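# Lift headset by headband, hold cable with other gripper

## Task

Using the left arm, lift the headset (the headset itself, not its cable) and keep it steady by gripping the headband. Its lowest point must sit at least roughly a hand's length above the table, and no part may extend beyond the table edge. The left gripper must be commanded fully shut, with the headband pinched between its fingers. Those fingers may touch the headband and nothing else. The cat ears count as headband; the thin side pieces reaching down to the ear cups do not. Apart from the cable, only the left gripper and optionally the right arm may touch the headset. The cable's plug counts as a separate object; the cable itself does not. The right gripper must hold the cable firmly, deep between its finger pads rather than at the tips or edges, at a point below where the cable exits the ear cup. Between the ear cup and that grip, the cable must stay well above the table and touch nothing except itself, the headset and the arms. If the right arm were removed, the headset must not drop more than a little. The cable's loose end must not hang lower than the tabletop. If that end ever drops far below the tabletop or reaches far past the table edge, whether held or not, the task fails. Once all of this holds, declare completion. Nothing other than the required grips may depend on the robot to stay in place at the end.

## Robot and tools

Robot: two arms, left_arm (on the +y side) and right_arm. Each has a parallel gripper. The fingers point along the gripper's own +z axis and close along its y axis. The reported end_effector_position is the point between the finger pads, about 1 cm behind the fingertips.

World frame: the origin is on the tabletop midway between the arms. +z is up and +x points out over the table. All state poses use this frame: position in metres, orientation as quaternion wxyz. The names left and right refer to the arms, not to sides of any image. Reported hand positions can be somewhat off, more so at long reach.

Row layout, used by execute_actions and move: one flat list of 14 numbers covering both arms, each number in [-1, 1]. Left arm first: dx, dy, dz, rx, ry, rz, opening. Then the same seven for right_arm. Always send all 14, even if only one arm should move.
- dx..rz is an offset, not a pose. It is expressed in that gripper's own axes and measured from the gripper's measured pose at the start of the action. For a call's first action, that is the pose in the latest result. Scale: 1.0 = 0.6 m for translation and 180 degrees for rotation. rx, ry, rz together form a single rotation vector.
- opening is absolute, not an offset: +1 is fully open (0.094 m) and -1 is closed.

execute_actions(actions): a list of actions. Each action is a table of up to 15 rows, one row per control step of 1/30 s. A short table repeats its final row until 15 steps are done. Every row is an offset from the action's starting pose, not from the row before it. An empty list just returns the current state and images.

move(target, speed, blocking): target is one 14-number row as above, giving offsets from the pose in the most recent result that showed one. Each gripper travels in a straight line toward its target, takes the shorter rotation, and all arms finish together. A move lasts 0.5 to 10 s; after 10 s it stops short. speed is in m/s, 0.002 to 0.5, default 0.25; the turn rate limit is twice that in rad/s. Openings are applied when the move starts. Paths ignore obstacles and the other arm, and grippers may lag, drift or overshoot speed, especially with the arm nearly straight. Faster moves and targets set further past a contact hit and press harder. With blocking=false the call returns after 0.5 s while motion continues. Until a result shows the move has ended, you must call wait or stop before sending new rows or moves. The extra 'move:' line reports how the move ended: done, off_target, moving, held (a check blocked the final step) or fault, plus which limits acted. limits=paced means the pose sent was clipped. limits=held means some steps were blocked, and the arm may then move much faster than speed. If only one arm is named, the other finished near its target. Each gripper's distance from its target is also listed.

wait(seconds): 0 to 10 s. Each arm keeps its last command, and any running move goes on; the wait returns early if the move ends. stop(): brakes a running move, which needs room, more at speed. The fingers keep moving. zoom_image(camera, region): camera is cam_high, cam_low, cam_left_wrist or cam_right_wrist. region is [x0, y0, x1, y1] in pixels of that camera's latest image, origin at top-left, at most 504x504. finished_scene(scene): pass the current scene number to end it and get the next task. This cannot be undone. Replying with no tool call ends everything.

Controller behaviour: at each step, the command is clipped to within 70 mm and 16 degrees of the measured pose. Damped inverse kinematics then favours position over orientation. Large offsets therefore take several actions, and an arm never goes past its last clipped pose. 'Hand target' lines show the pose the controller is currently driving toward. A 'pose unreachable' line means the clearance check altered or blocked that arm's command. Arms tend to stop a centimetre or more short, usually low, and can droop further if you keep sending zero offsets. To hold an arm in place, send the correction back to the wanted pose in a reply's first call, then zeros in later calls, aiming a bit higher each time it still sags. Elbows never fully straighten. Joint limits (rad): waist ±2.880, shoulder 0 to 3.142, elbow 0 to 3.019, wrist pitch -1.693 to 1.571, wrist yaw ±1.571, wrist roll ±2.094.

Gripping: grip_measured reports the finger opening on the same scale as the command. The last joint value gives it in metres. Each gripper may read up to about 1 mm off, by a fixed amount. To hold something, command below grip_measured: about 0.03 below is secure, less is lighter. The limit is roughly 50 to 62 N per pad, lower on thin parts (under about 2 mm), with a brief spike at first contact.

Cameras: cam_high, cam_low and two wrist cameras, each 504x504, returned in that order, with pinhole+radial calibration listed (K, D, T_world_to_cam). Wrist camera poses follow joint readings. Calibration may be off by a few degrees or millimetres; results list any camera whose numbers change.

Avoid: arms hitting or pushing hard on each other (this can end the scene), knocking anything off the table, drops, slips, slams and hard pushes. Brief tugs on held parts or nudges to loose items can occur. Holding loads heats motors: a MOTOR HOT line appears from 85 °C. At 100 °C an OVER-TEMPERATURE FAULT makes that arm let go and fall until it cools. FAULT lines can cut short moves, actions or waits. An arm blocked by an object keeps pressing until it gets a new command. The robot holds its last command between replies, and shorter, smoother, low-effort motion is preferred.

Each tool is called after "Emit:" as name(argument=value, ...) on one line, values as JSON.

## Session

Emit:
execute_actions(actions=[])

Scene clock: 0.00 s.
left_arm: end_effector_position=(+0.5131, +0.0875, +0.1527) grip_measured=+1.000 end_effector_quat_wxyz=(+0.150, -0.621, +0.769, +0.017) | right_arm: end_effector_position=(+0.7034, -0.1567, +0.1735) grip_measured=+1.000 end_effector_quat_wxyz=(+0.068, +0.041, +0.979, +0.190)
Joint positions: left_arm=[-0.472  1.733  1.46  -1.184 -0.281 -1.749  0.094] | right_arm=[ 0.149  2.072  2.002 -1.264 -0.334  0.332  0.094]
Joint velocities: left_arm=[ 0.005 -0.015  0.012 -0.012  0.007  0.066  0.   ] | right_arm=[-0.005 -0.015 -0.002  0.002  0.066  0.051  0.   ]
Motor temperatures (°C, as the motors report them): left_arm=[29 26 31 27 26 27] | right_arm=[28 30 28 27 28 26]
Hand target (left_arm): +0.520, +0.085, +0.156; +0.152, -0.621, +0.769, +0.012
Hand target (right_arm): +0.710, -0.155, +0.190; +0.085, +0.037, +0.976, +0.195
camera_calibration (this result's frames):
cam_left_wrist: T_world_to_cam=[[0.959258, -0.230072, 0.163984, -0.497576], [-0.275386, -0.891095, 0.36071, 0.168139], [0.0631367, -0.391173, -0.918149, 0.264292], [0, 0, 0, 1]] pos_world=[0.50692, 0.138733, 0.263605]
cam_right_wrist: T_world_to_cam=[[-0.0476087, -0.919633, -0.389883, -0.0429934], [-0.894714, -0.134277, 0.425978, 0.540035], [-0.444096, 0.369114, -0.816415, 0.633025], [0, 0, 0, 1]] pos_world=[0.762254, -0.200682, 0.270006]

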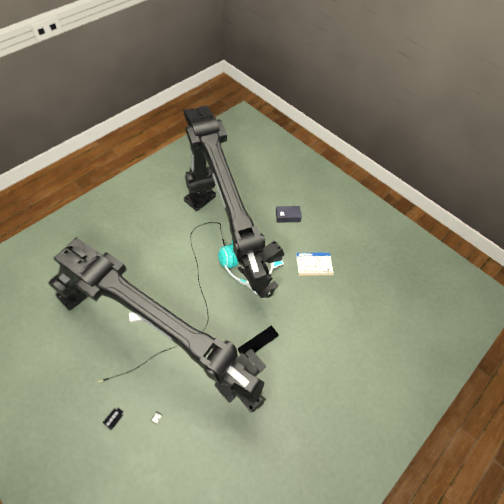

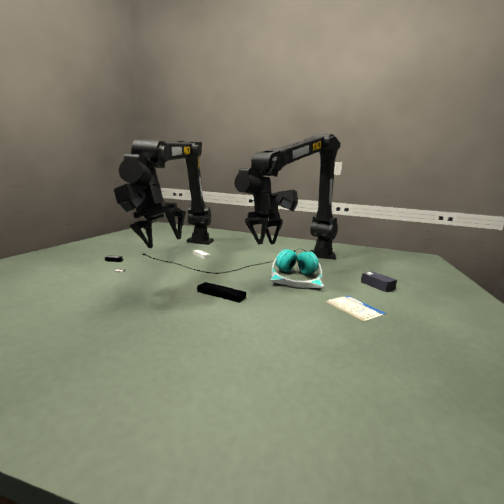

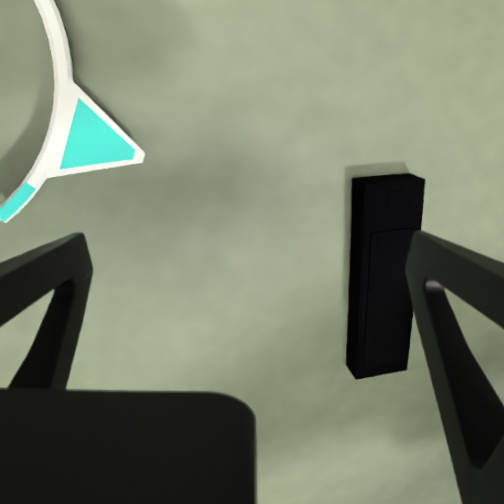

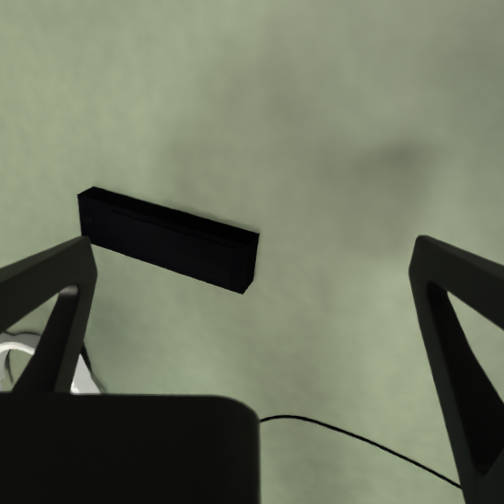

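Emit:
move(target=[-0.109,0.138,0.116,-0.068,0.069,-0.133,0.3,0.555,0.068,-0.075,-0.21,-0.229,-0.401,1], speed=0.4)

Scene clock: 22.43 s.
left_arm: end_effector_position=(+0.4603, +0.1799, +0.0863) grip_measured=+0.302 end_effector_quat_wxyz=(+0.004, +0.770, -0.638, -0.003) | right_arm: end_effector_position=(+0.3758, -0.1070, +0.1846) grip_measured=+1.000 end_effector_quat_wxyz=(+0.470, -0.470, +0.645, +0.376)
Joint positions: left_arm=[-0.232  1.684  1.231 -1.127  0.005 -1.924  0.061] | right_arm=[ 0.231  1.218  0.53   0.194 -0.954 -0.369  0.094]
Joint velocities: left_arm=[-0.005 -0.015  0.012  0.002  0.022  0.007  0.   ] | right_arm=[-0.015 -0.005 -0.002 -0.017  0.051 -0.066  0.   ]
Motor temperatures (°C, as the motors report them): left_arm=[29 27 34 27 26 27] | right_arm=[28 32 32 27 28 26]
Hand target (left_arm): +0.460, +0.182, +0.089; +0.003, +0.777, -0.630, +0.004
Hand target (right_arm): +0.372, -0.102, +0.191; +0.482, -0.483, +0.629, +0.373
Off the commanded pose (left_arm): 0.005 m, 1 deg.
Off the commanded pose (right_arm): 0.011 m, 3 deg.
move: off_target (right_arm)
camera_calibration (this result's frames):
cam_left_wrist: T_world_to_cam=[[0.98276, 0.184784, -0.00606648, -0.485633], [0.152455, -0.791385, 0.592003, 0.0250541], [0.104592, -0.582722, -0.805913, 0.248463], [0, 0, 0, 1]] pos_world=[0.447454, 0.25435, 0.182462]
cam_right_wrist: T_world_to_cam=[[0.964429, -0.26081, -0.0430751, -0.382431], [-0.228767, -0.741828, -0.630362, 0.128572], [0.132451, 0.617794, -0.775105, 0.280583], [0, 0, 0, 1]] pos_world=[0.361077, -0.177706, 0.282055]

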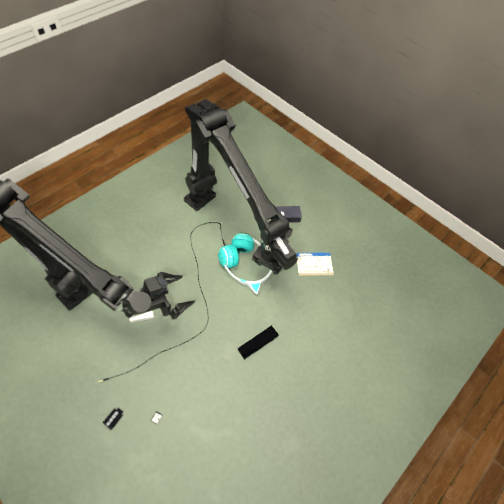

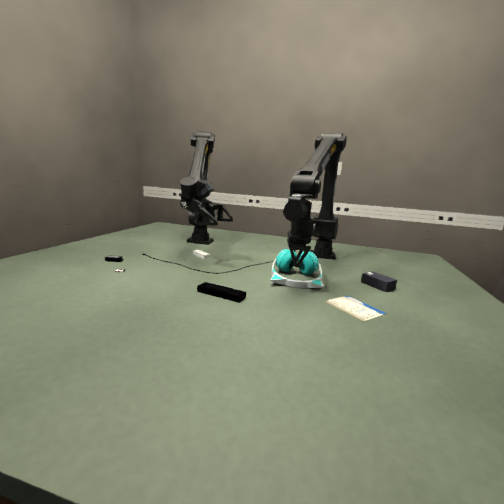

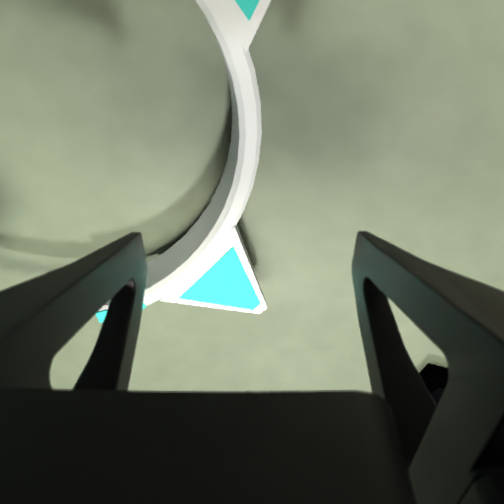

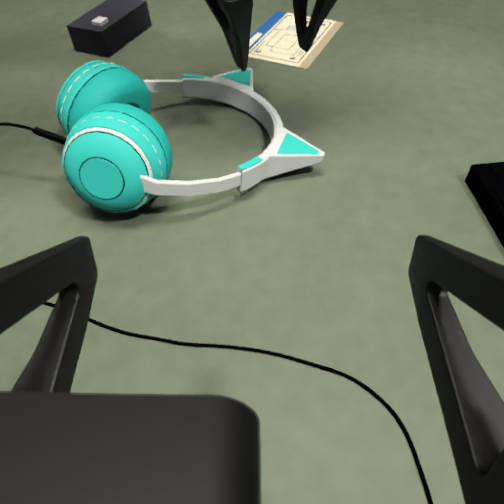

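Emit:
move(target=[-0.01,0.002,0.122,0,0,0.03,0,0,0,0,0,0,0,1], speed=0.1)

Scene clock: 26.87 s.
left_arm: end_effector_position=(+0.4596, +0.1806, +0.0240) grip_measured=+0.002 end_effector_quat_wxyz=(+0.000, +0.742, -0.671, +0.004) | right_arm: end_effector_position=(+0.3759, -0.1070, +0.1846) grip_measured=+1.000 end_effector_quat_wxyz=(+0.471, -0.471, +0.645, +0.376)
Joint positions: left_arm=[-0.231  1.757  1.142 -0.949  0.005 -1.837  0.047] | right_arm=[ 0.231  1.218  0.53   0.194 -0.954 -0.37   0.094]
Joint velocities: left_arm=[ 0.005 -0.015 -0.007 -0.002 -0.066  0.11  -0.001] | right_arm=[-0.005  0.005  0.007  0.002  0.007 -0.007  0.   ]
Motor temperatures (°C, as the motors report them): left_arm=[29 27 34 27 26 27] | right_arm=[28 31 31 27 28 26]
Hand target (left_arm): +0.458, +0.186, +0.013; +0.005, +0.739, -0.674, -0.002
Hand target (right_arm): +0.376, -0.107, +0.185; +0.470, -0.470, +0.645, +0.376
Off the commanded pose (left_arm): 0.012 m, 1 deg.
Off the commanded pose (right_arm): 0.000 m, 0 deg.
move: off_target (left_arm)
camera_calibration (this result's frames):
cam_left_wrist: T_world_to_cam=[[0.994956, 0.0998589, 0.00955094, -0.476051], [0.074517, -0.799469, 0.596068, 0.0997779], [0.0671584, -0.59235, -0.802877, 0.217577], [0, 0, 0, 1]] pos_world=[0.451602, 0.256189, 0.11976]
cam_right_wrist: T_world_to_cam=[[0.964571, -0.260515, -0.0416518, -0.38274], [-0.227634, -0.742013, -0.630555, 0.128212], [0.133363, 0.617696, -0.775026, 0.280251], [0, 0, 0, 1]] pos_world=[0.36099, -0.177684, 0.282105]

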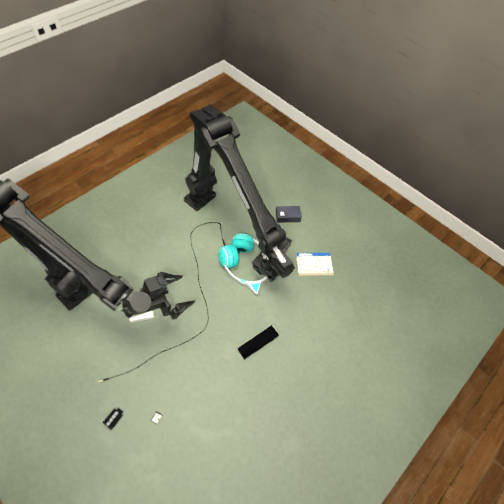

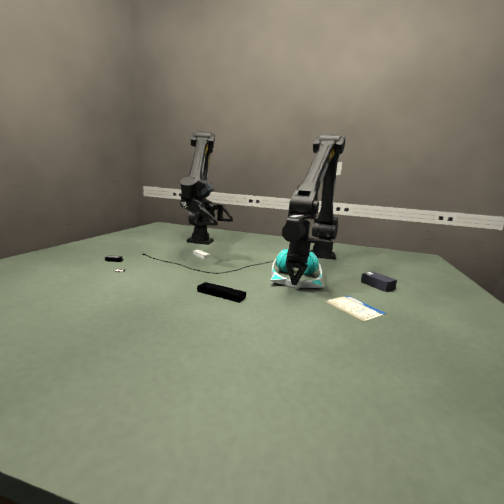

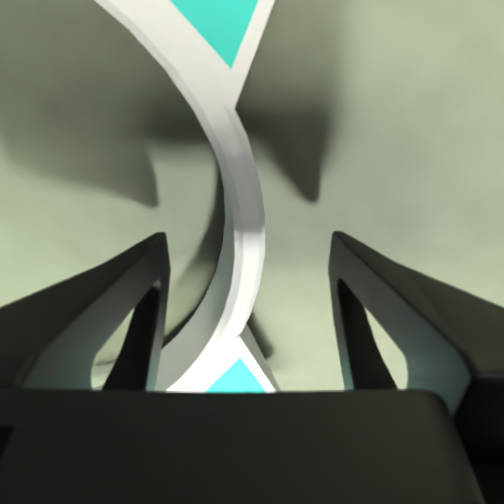

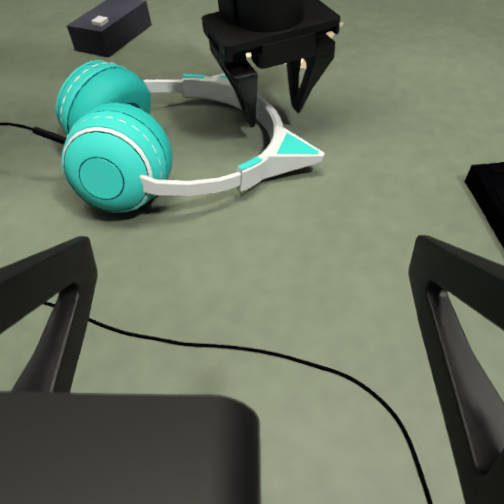

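Emit:
move(target=[-0.018,0.003,0.034,0,0,0,-0.3,0,0,0,0,0,0,1], speed=0.05)

Emit:
move(target=[0,0,0.005,0,0,0,-1,0,0,0,0,0,0,1])

Scene clock: 29.87 s.
left_arm: end_effector_position=(+0.4602, +0.1869, +0.0164) grip_measured=-0.298 end_effector_quat_wxyz=(-0.006, +0.745, -0.667, +0.013) | right_arm: end_effector_position=(+0.3759, -0.1070, +0.1846) grip_measured=+1.000 end_effector_quat_wxyz=(+0.471, -0.471, +0.645, +0.376)
Joint positions: left_arm=[-0.218  1.757  1.117 -0.903  0.005 -1.833  0.033] | right_arm=[ 0.231  1.218  0.53   0.194 -0.954 -0.37   0.094]
Joint velocities: left_arm=[-0.015 -0.024 -0.017  0.002 -0.051 -0.095  0.   ] | right_arm=[-0.005  0.005  0.007  0.007  0.022  0.081  0.   ]
Motor temperatures (°C, as the motors report them): left_arm=[29 28 34 27 26 27] | right_arm=[28 31 31 27 28 26]
Hand target (left_arm): +0.457, +0.191, +0.004; +0.000, +0.742, -0.671, +0.005
Hand target (right_arm): +0.376, -0.107, +0.185; +0.471, -0.471, +0.645, +0.376
Off the commanded pose (left_arm): 0.014 m, 1 deg.
Off the commanded pose (right_arm): 0.000 m, 0 deg.
move: off_target (left_arm)
camera_calibration (this result's frames):
cam_left_wrist: T_world_to_cam=[[0.993632, 0.108647, 0.0298442, -0.478592], [0.0691094, -0.796893, 0.600154, 0.111217], [0.0889879, -0.59427, -0.799327, 0.205424], [0, 0, 0, 1]] pos_world=[0.449578, 0.262704, 0.111737]
cam_right_wrist: T_world_to_cam=[[0.964571, -0.260515, -0.0416518, -0.38274], [-0.227634, -0.742013, -0.630555, 0.128212], [0.133363, 0.617696, -0.775026, 0.280251], [0, 0, 0, 1]] pos_world=[0.36099, -0.177684, 0.282105]

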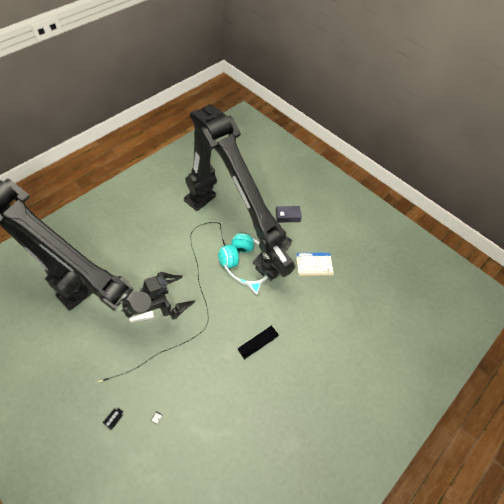

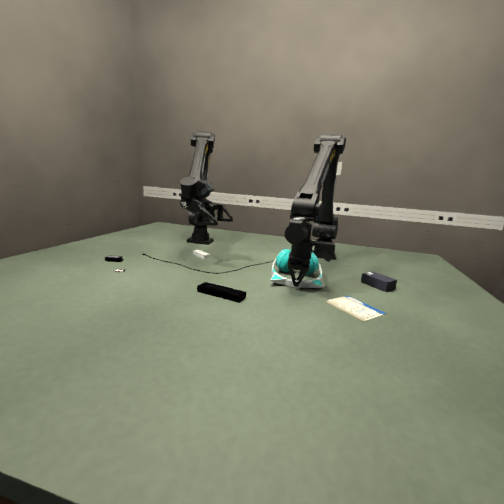

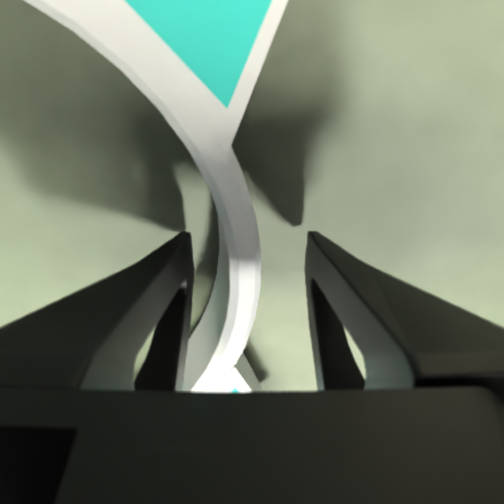

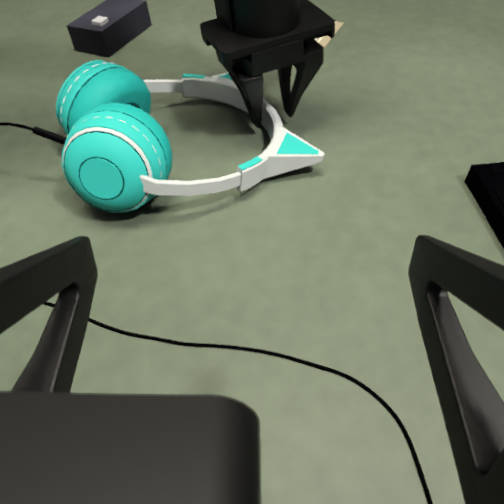

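Scene clock: 30.57 s.
left_arm: end_effector_position=(+0.4596, +0.1869, +0.0171) grip_measured=-0.817 end_effector_quat_wxyz=(-0.005, +0.744, -0.668, +0.013) | right_arm: end_effector_position=(+0.3759, -0.1070, +0.1846) grip_measured=+1.000 end_effector_quat_wxyz=(+0.471, -0.471, +0.645, +0.376)
Joint positions: left_arm=[-0.218  1.755  1.117 -0.906  0.005 -1.832  0.009] | right_arm=[ 0.231  1.218  0.53   0.194 -0.954 -0.37   0.094]
Joint velocities: left_arm=[ 0.005 -0.005 -0.002  0.002 -0.051 -0.051 -0.001] | right_arm=[-0.015  0.005 -0.002  0.002  0.081 -0.007  0.   ]
Motor temperatures (°C, as the motors report them): left_arm=[29 28 34 27 26 27] | right_arm=[28 31 31 27 28 26]
Hand target (left_arm): +0.460, +0.187, +0.014; -0.006, +0.745, -0.667, +0.013
Hand target (right_arm): +0.376, -0.107, +0.185; +0.471, -0.471, +0.645, +0.376
Off the commanded pose (left_arm): 0.004 m, 0 deg.
Off the commanded pose (right_arm): 0.000 m, 0 deg.
move: done
camera_calibration (this result's frames):
cam_left_wrist: T_world_to_cam=[[0.993761, 0.107883, 0.0282813, -0.477928], [0.0694291, -0.796872, 0.600146, 0.110724], [0.087282, -0.594438, -0.799391, 0.206839], [0, 0, 0, 1]] pos_world=[0.449205, 0.262746, 0.112411]
cam_right_wrist: T_world_to_cam=[[0.964571, -0.260515, -0.0416518, -0.38274], [-0.227634, -0.742013, -0.630555, 0.128212], [0.133363, 0.617696, -0.775026, 0.280251], [0, 0, 0, 1]] pos_world=[0.36099, -0.177684, 0.282105]

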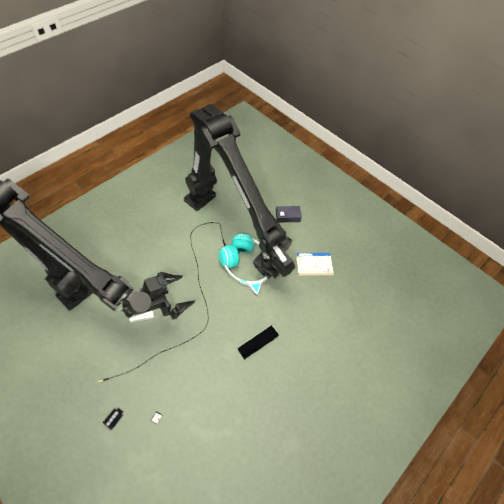

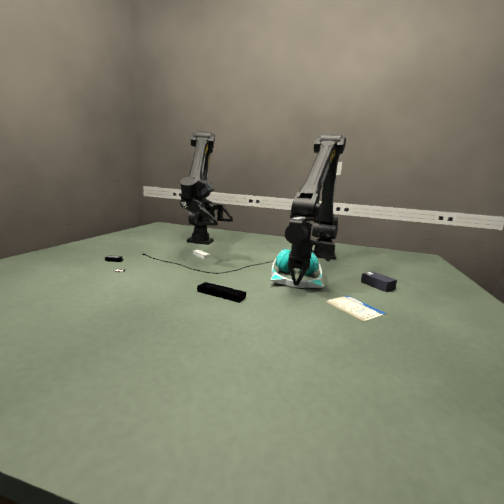

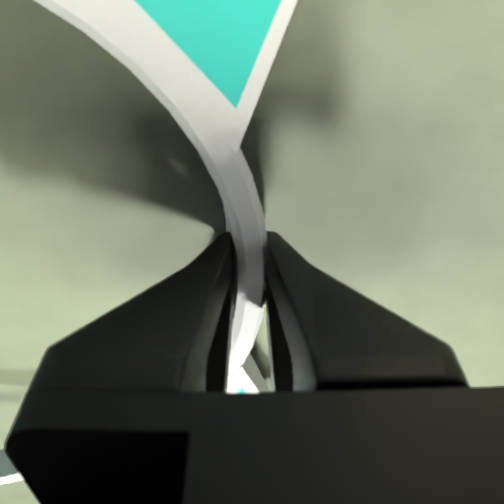

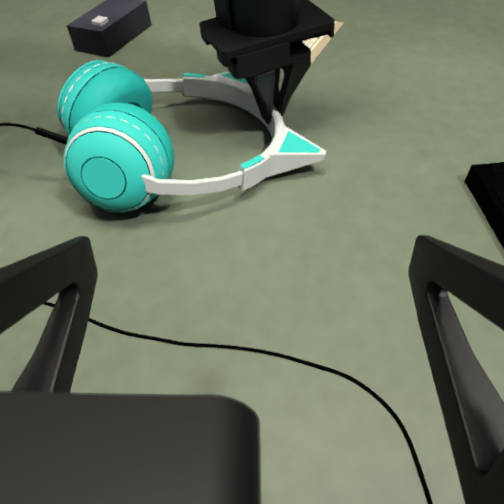

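Emit:
move(target=[0.11,-0.155,-0.56,0,0,0,-1,-0.018,0.19,0.094,0,-0.03,0,1], speed=0.18)

Scene clock: 36.07 s.
left_arm: end_effector_position=(+0.5400, +0.1398, +0.3412) grip_measured=-0.835 end_effector_quat_wxyz=(-0.032, +0.739, -0.671, +0.056) | right_arm: end_effector_position=(+0.2863, -0.0225, +0.1767) grip_measured=+1.000 end_effector_quat_wxyz=(+0.493, -0.453, +0.631, +0.391)
Joint positions: left_arm=[-0.28   1.754  2.004 -1.692  0.001 -1.883  0.008] | right_arm=[ 0.63   1.162  0.362  0.547 -0.588 -0.095  0.094]
Joint velocities: left_arm=[-0.005  0.005 -0.012  0.007 -0.051 -0.022  0.001] | right_arm=[-0.005  0.015 -0.002 -0.032 -0.066  0.095  0.   ]
Motor temperatures (°C, as the motors report them): left_arm=[29 28 34 27 26 27] | right_arm=[28 31 31 27 28 26]
Hand target (left_arm): +0.545, +0.134, +0.356; -0.038, +0.741, -0.667, +0.068
Hand target (right_arm): +0.281, -0.020, +0.183; +0.500, -0.453, +0.622, +0.398
Off the commanded pose (left_arm): 0.019 m, 6 deg.
Off the commanded pose (right_arm): 0.009 m, 2 deg.
joint sent to its limit (left arm) — the command would take joint 4 (wrist pitch) past its lower limit, so that joint was sent only as far as its limit.
move: off_target (left_arm)
camera_calibration (this result's frames):
cam_left_wrist: T_world_to_cam=[[0.987188, 0.0982049, 0.125758, -0.590247], [-0.000622852, -0.785779, 0.618507, -0.0969054], [0.159558, -0.610661, -0.775651, 0.386126], [0, 0, 0, 1]] pos_world=[0.521015, 0.217611, 0.433664]
cam_right_wrist: T_world_to_cam=[[0.961963, -0.269345, -0.0456146, -0.273393], [-0.227066, -0.69552, -0.681684, 0.175428], [0.151882, 0.666112, -0.730223, 0.221682], [0, 0, 0, 1]] pos_world=[0.269158, -0.0992884, 0.268993]

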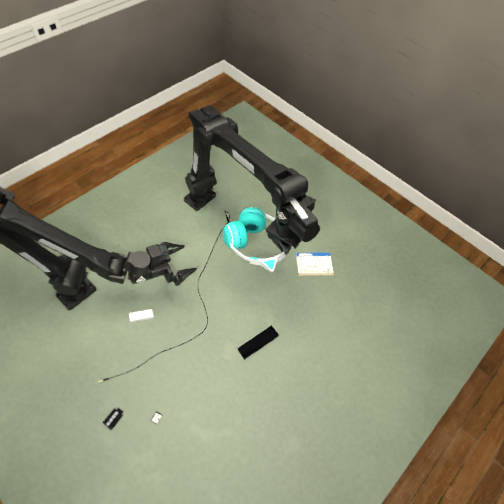

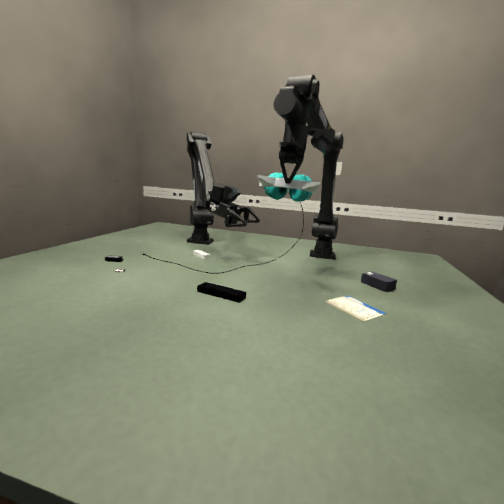

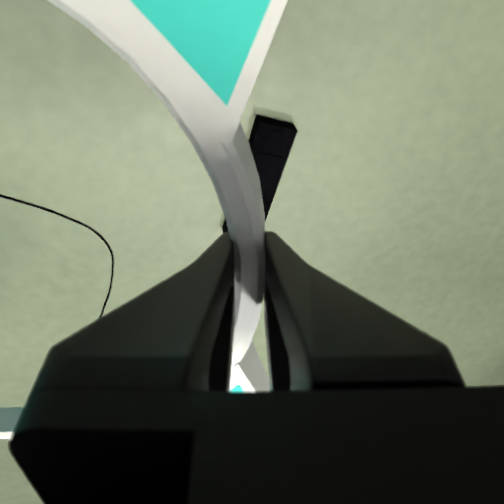

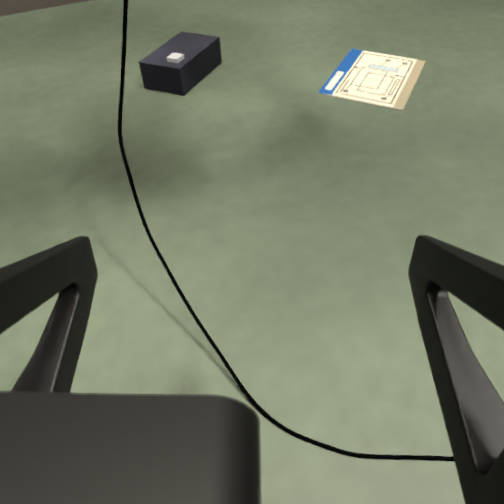

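Emit:
move(target=[0,0,-0.02,0,0,0,-1,-0.054,0.12,0.258,0,-0.02,0,1], speed=0.2)

Emit:
zoom_image(camera="cam_low", region=[230, 150, 350, 270])

Scene clock: 47.73 s.
left_arm: end_effector_position=(+0.5400, +0.1398, +0.3412) grip_measured=-0.835 end_effector_quat_wxyz=(-0.031, +0.739, -0.671, +0.056) | right_arm: end_effector_position=(+0.2558, +0.1327, +0.1557) grip_measured=+1.000 end_effector_quat_wxyz=(+0.495, -0.451, +0.632, +0.390)
Joint positions: left_arm=[-0.28   1.754  2.004 -1.692  0.001 -1.883  0.008] | right_arm=[ 1.014  1.521  0.596  0.711 -0.208  0.003  0.094]
Joint velocities: left_arm=[-0.005 -0.005  0.002 -0.012 -0.051 -0.081 -0.001] | right_arm=[-0.015 -0.005 -0.007  0.017  0.007 -0.051  0.   ]
Motor temperatures (°C, as the motors report them): left_arm=[29 28 36 27 26 27] | right_arm=[28 30 31 27 28 26]
Hand target (left_arm): +0.538, +0.140, +0.353; -0.035, +0.739, -0.670, +0.062
Hand target (right_arm): +0.260, +0.149, +0.179; +0.513, -0.441, +0.615, +0.405
Off the commanded pose (left_arm): 0.012 m, 0 deg.
Off the commanded pose (right_arm): 0.030 m, 4 deg.
joint sent to its limit (left arm) — the command would take joint 4 (wrist pitch) past its lower limit, so that joint was sent only as far as its limit.
move: off_target (left_arm, right_arm)
camera_calibration (this result's frames):
cam_left_wrist: T_world_to_cam=[[0.987152, 0.0985843, 0.125743, -0.590276], [-0.000318807, -0.78575, 0.618544, -0.0970865], [0.159781, -0.610638, -0.775623, 0.385993], [0, 0, 0, 1]] pos_world=[0.520987, 0.217608, 0.43366]
cam_right_wrist: T_world_to_cam=[[0.960238, -0.275487, -0.0452767, -0.202045], [-0.231158, -0.693593, -0.682272, 0.263044], [0.156553, 0.665609, -0.729695, 0.106449], [0, 0, 0, 1]] pos_world=[0.238151, 0.0559312, 0.247995]

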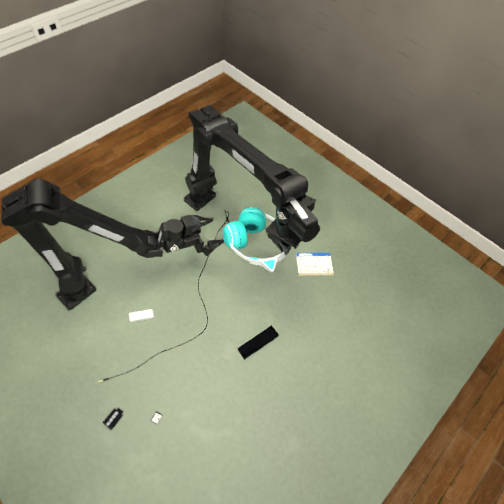

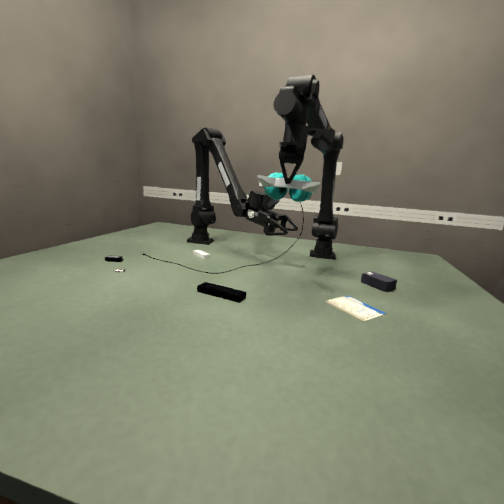

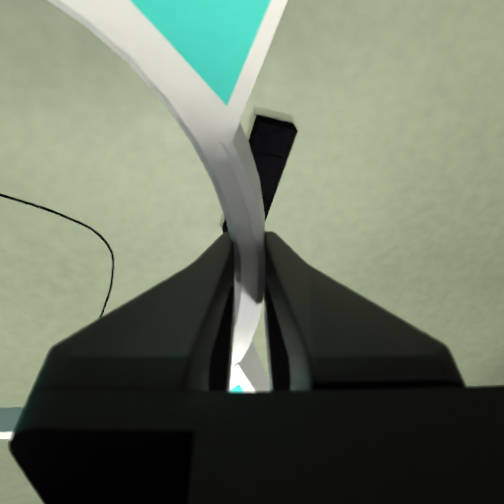

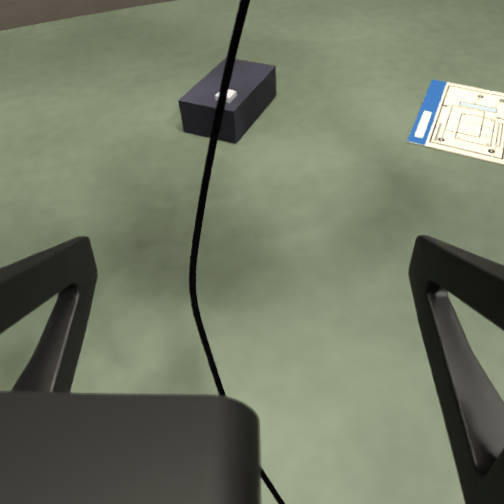

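Region (230, 150, 350, 270) of cam_low's 504x504 image, scaled by 4.200, with more detail than that image has.

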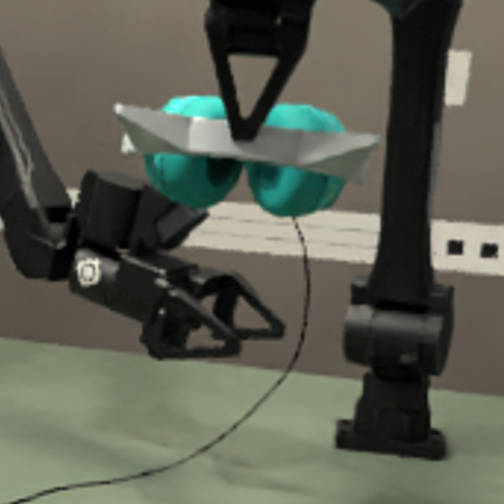

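Emit:
move(target=[0,0,-0.02,0,0,0,-1,-0.063,0.026,0.111,0,-0.02,0,0.2], speed=0.12)

Emit:
zoom_image(camera="cam_low", region=[230, 150, 350, 270])

Scene clock: 51.60 s.
left_arm: end_effector_position=(+0.5400, +0.1398, +0.3412) grip_measured=-0.835 end_effector_quat_wxyz=(-0.031, +0.739, -0.671, +0.056) | right_arm: end_effector_position=(+0.2629, +0.1893, +0.1674) grip_measured=+0.203 end_effector_quat_wxyz=(+0.510, -0.443, +0.624, +0.393)
Joint positions: left_arm=[-0.28   1.754  2.004 -1.692  0.001 -1.883  0.008] | right_arm=[ 1.067  1.625  0.741  0.711 -0.143  0.014  0.056]
Joint velocities: left_arm=[-0.005  0.005  0.007  0.002  0.007 -0.081  0.   ] | right_arm=[ 0.005 -0.005 -0.002 -0.002 -0.007 -0.037 -0.   ]
Motor temperatures (°C, as the motors report them): left_arm=[29 28 36 27 26 27] | right_arm=[28 30 31 27 28 26]
Hand target (left_arm): +0.538, +0.140, +0.353; -0.035, +0.739, -0.670, +0.062
Hand target (right_arm): +0.262, +0.206, +0.180; +0.514, -0.439, +0.616, +0.404
Off the commanded pose (left_arm): 0.012 m, 0 deg.
Off the commanded pose (right_arm): 0.021 m, 2 deg.
joint sent to its limit (left arm) — the command would take joint 4 (wrist pitch) past its lower limit, so that joint was sent only as far as its limit.
move: off_target (left_arm, right_arm)
camera_calibration (this result's frames):
cam_left_wrist: T_world_to_cam=[[0.987152, 0.0985843, 0.125743, -0.590276], [-0.000318807, -0.78575, 0.618544, -0.0970865], [0.159781, -0.610638, -0.775623, 0.385993], [0, 0, 0, 1]] pos_world=[0.520987, 0.217608, 0.43366]
cam_right_wrist: T_world_to_cam=[[0.957623, -0.285647, -0.0369226, -0.19154], [-0.226434, -0.667412, -0.709428, 0.310283], [0.178004, 0.687726, -0.70381, 0.0619732], [0, 0, 0, 1]] pos_world=[0.24265, 0.109753, 0.256669]

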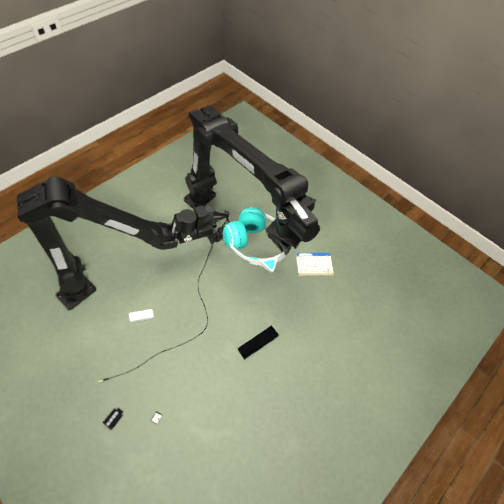

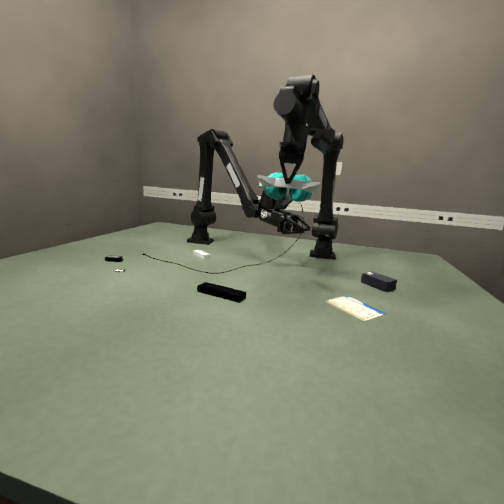

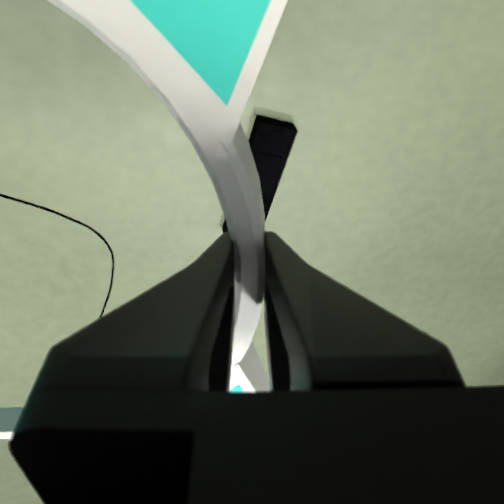

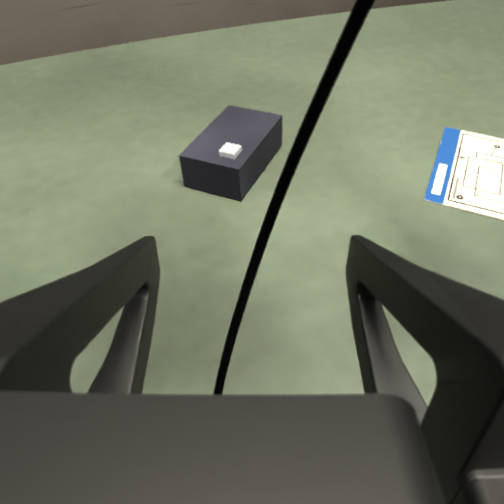

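Region (230, 150, 350, 270) of cam_low's 504x504 image, scaled by 4.200, with more detail than that image has.

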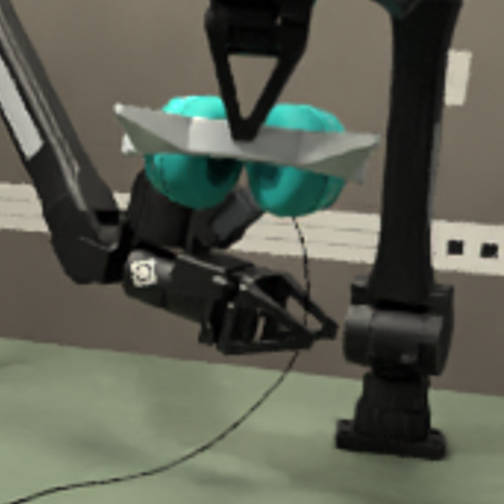

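Emit:
move(target=[0,0,-0.02,0,0,0,-1,-0.02,0,0.02,0,0,0,-1])

Emit:
zoom_image(camera="cam_low", region=[230, 150, 350, 270])

Scene clock: 56.93 s.
left_arm: end_effector_position=(+0.5400, +0.1398, +0.3412) grip_measured=-0.835 end_effector_quat_wxyz=(-0.031, +0.739, -0.671, +0.056) | right_arm: end_effector_position=(+0.2627, +0.1883, +0.1615) grip_measured=-0.967 end_effector_quat_wxyz=(+0.502, -0.446, +0.631, +0.388)
Joint positions: left_arm=[-0.28   1.754  2.004 -1.692  0.001 -1.883  0.008] | right_arm=[ 1.067  1.625  0.741  0.687 -0.142  0.014  0.002]
Joint velocities: left_arm=[ 0.015 -0.005  0.007 -0.012 -0.051 -0.095  0.   ] | right_arm=[-0.005 -0.005  0.002 -0.007  0.037 -0.022 -0.001]
Motor temperatures (°C, as the motors report them): left_arm=[29 28 36 27 26 27] | right_arm=[28 30 32 27 28 26]
Hand target (left_arm): +0.538, +0.140, +0.353; -0.035, +0.739, -0.670, +0.062
Hand target (right_arm): +0.267, +0.202, +0.178; +0.510, -0.443, +0.624, +0.393
Off the commanded pose (left_arm): 0.012 m, 0 deg.
Off the commanded pose (right_arm): 0.022 m, 1 deg.
joint sent to its limit (left arm) — the command would take joint 4 (wrist pitch) past its lower limit, so that joint was sent only as far as its limit.
move: off_target (left_arm, right_arm)
camera_calibration (this result's frames):
cam_left_wrist: T_world_to_cam=[[0.987152, 0.0985843, 0.125743, -0.590276], [-0.000318807, -0.78575, 0.618544, -0.0970865], [0.159781, -0.610638, -0.775623, 0.385993], [0, 0, 0, 1]] pos_world=[0.520987, 0.217608, 0.43366]
cam_right_wrist: T_world_to_cam=[[0.956763, -0.288006, -0.0407084, -0.190569], [-0.234899, -0.682516, -0.692094, 0.307623], [0.171543, 0.671732, -0.720658, 0.0660535], [0, 0, 0, 1]] pos_world=[0.243258, 0.110702, 0.252748]

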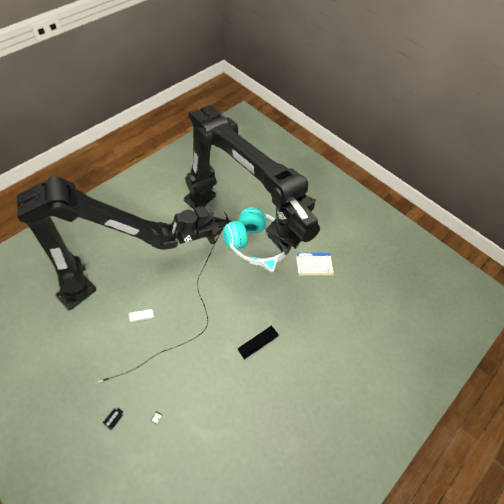

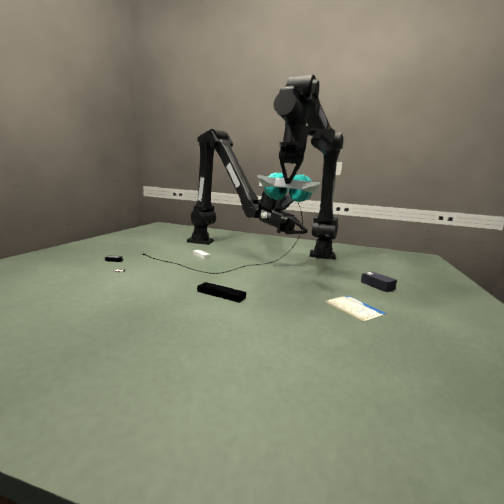

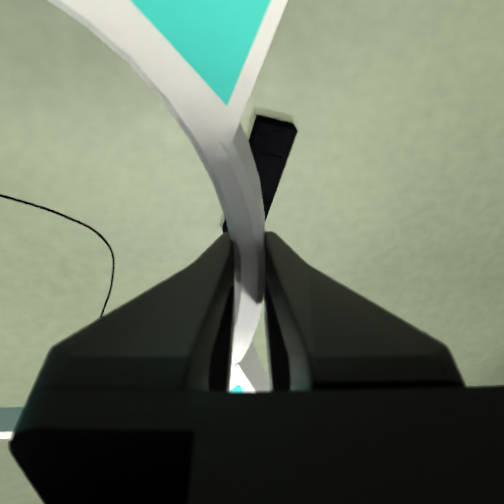

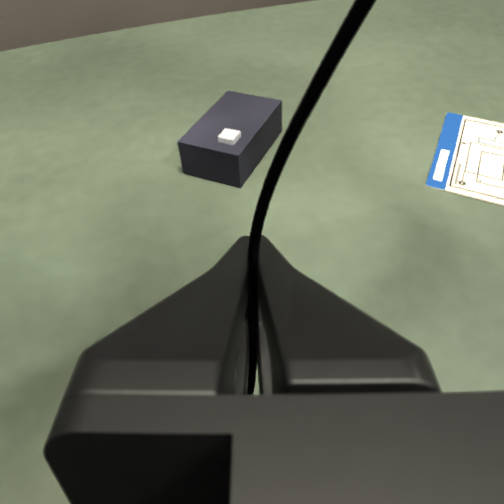

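Region (230, 150, 350, 270) of cam_low's 504x504 image, scaled by 4.200, with more detail than that image has.

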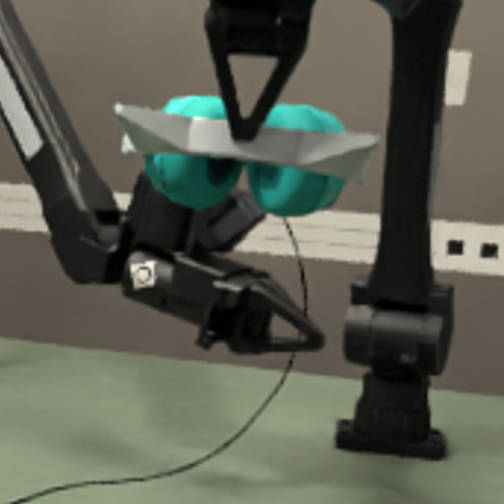

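Emit:
finished_scene(scene=2)

The scene is finished: the task was done.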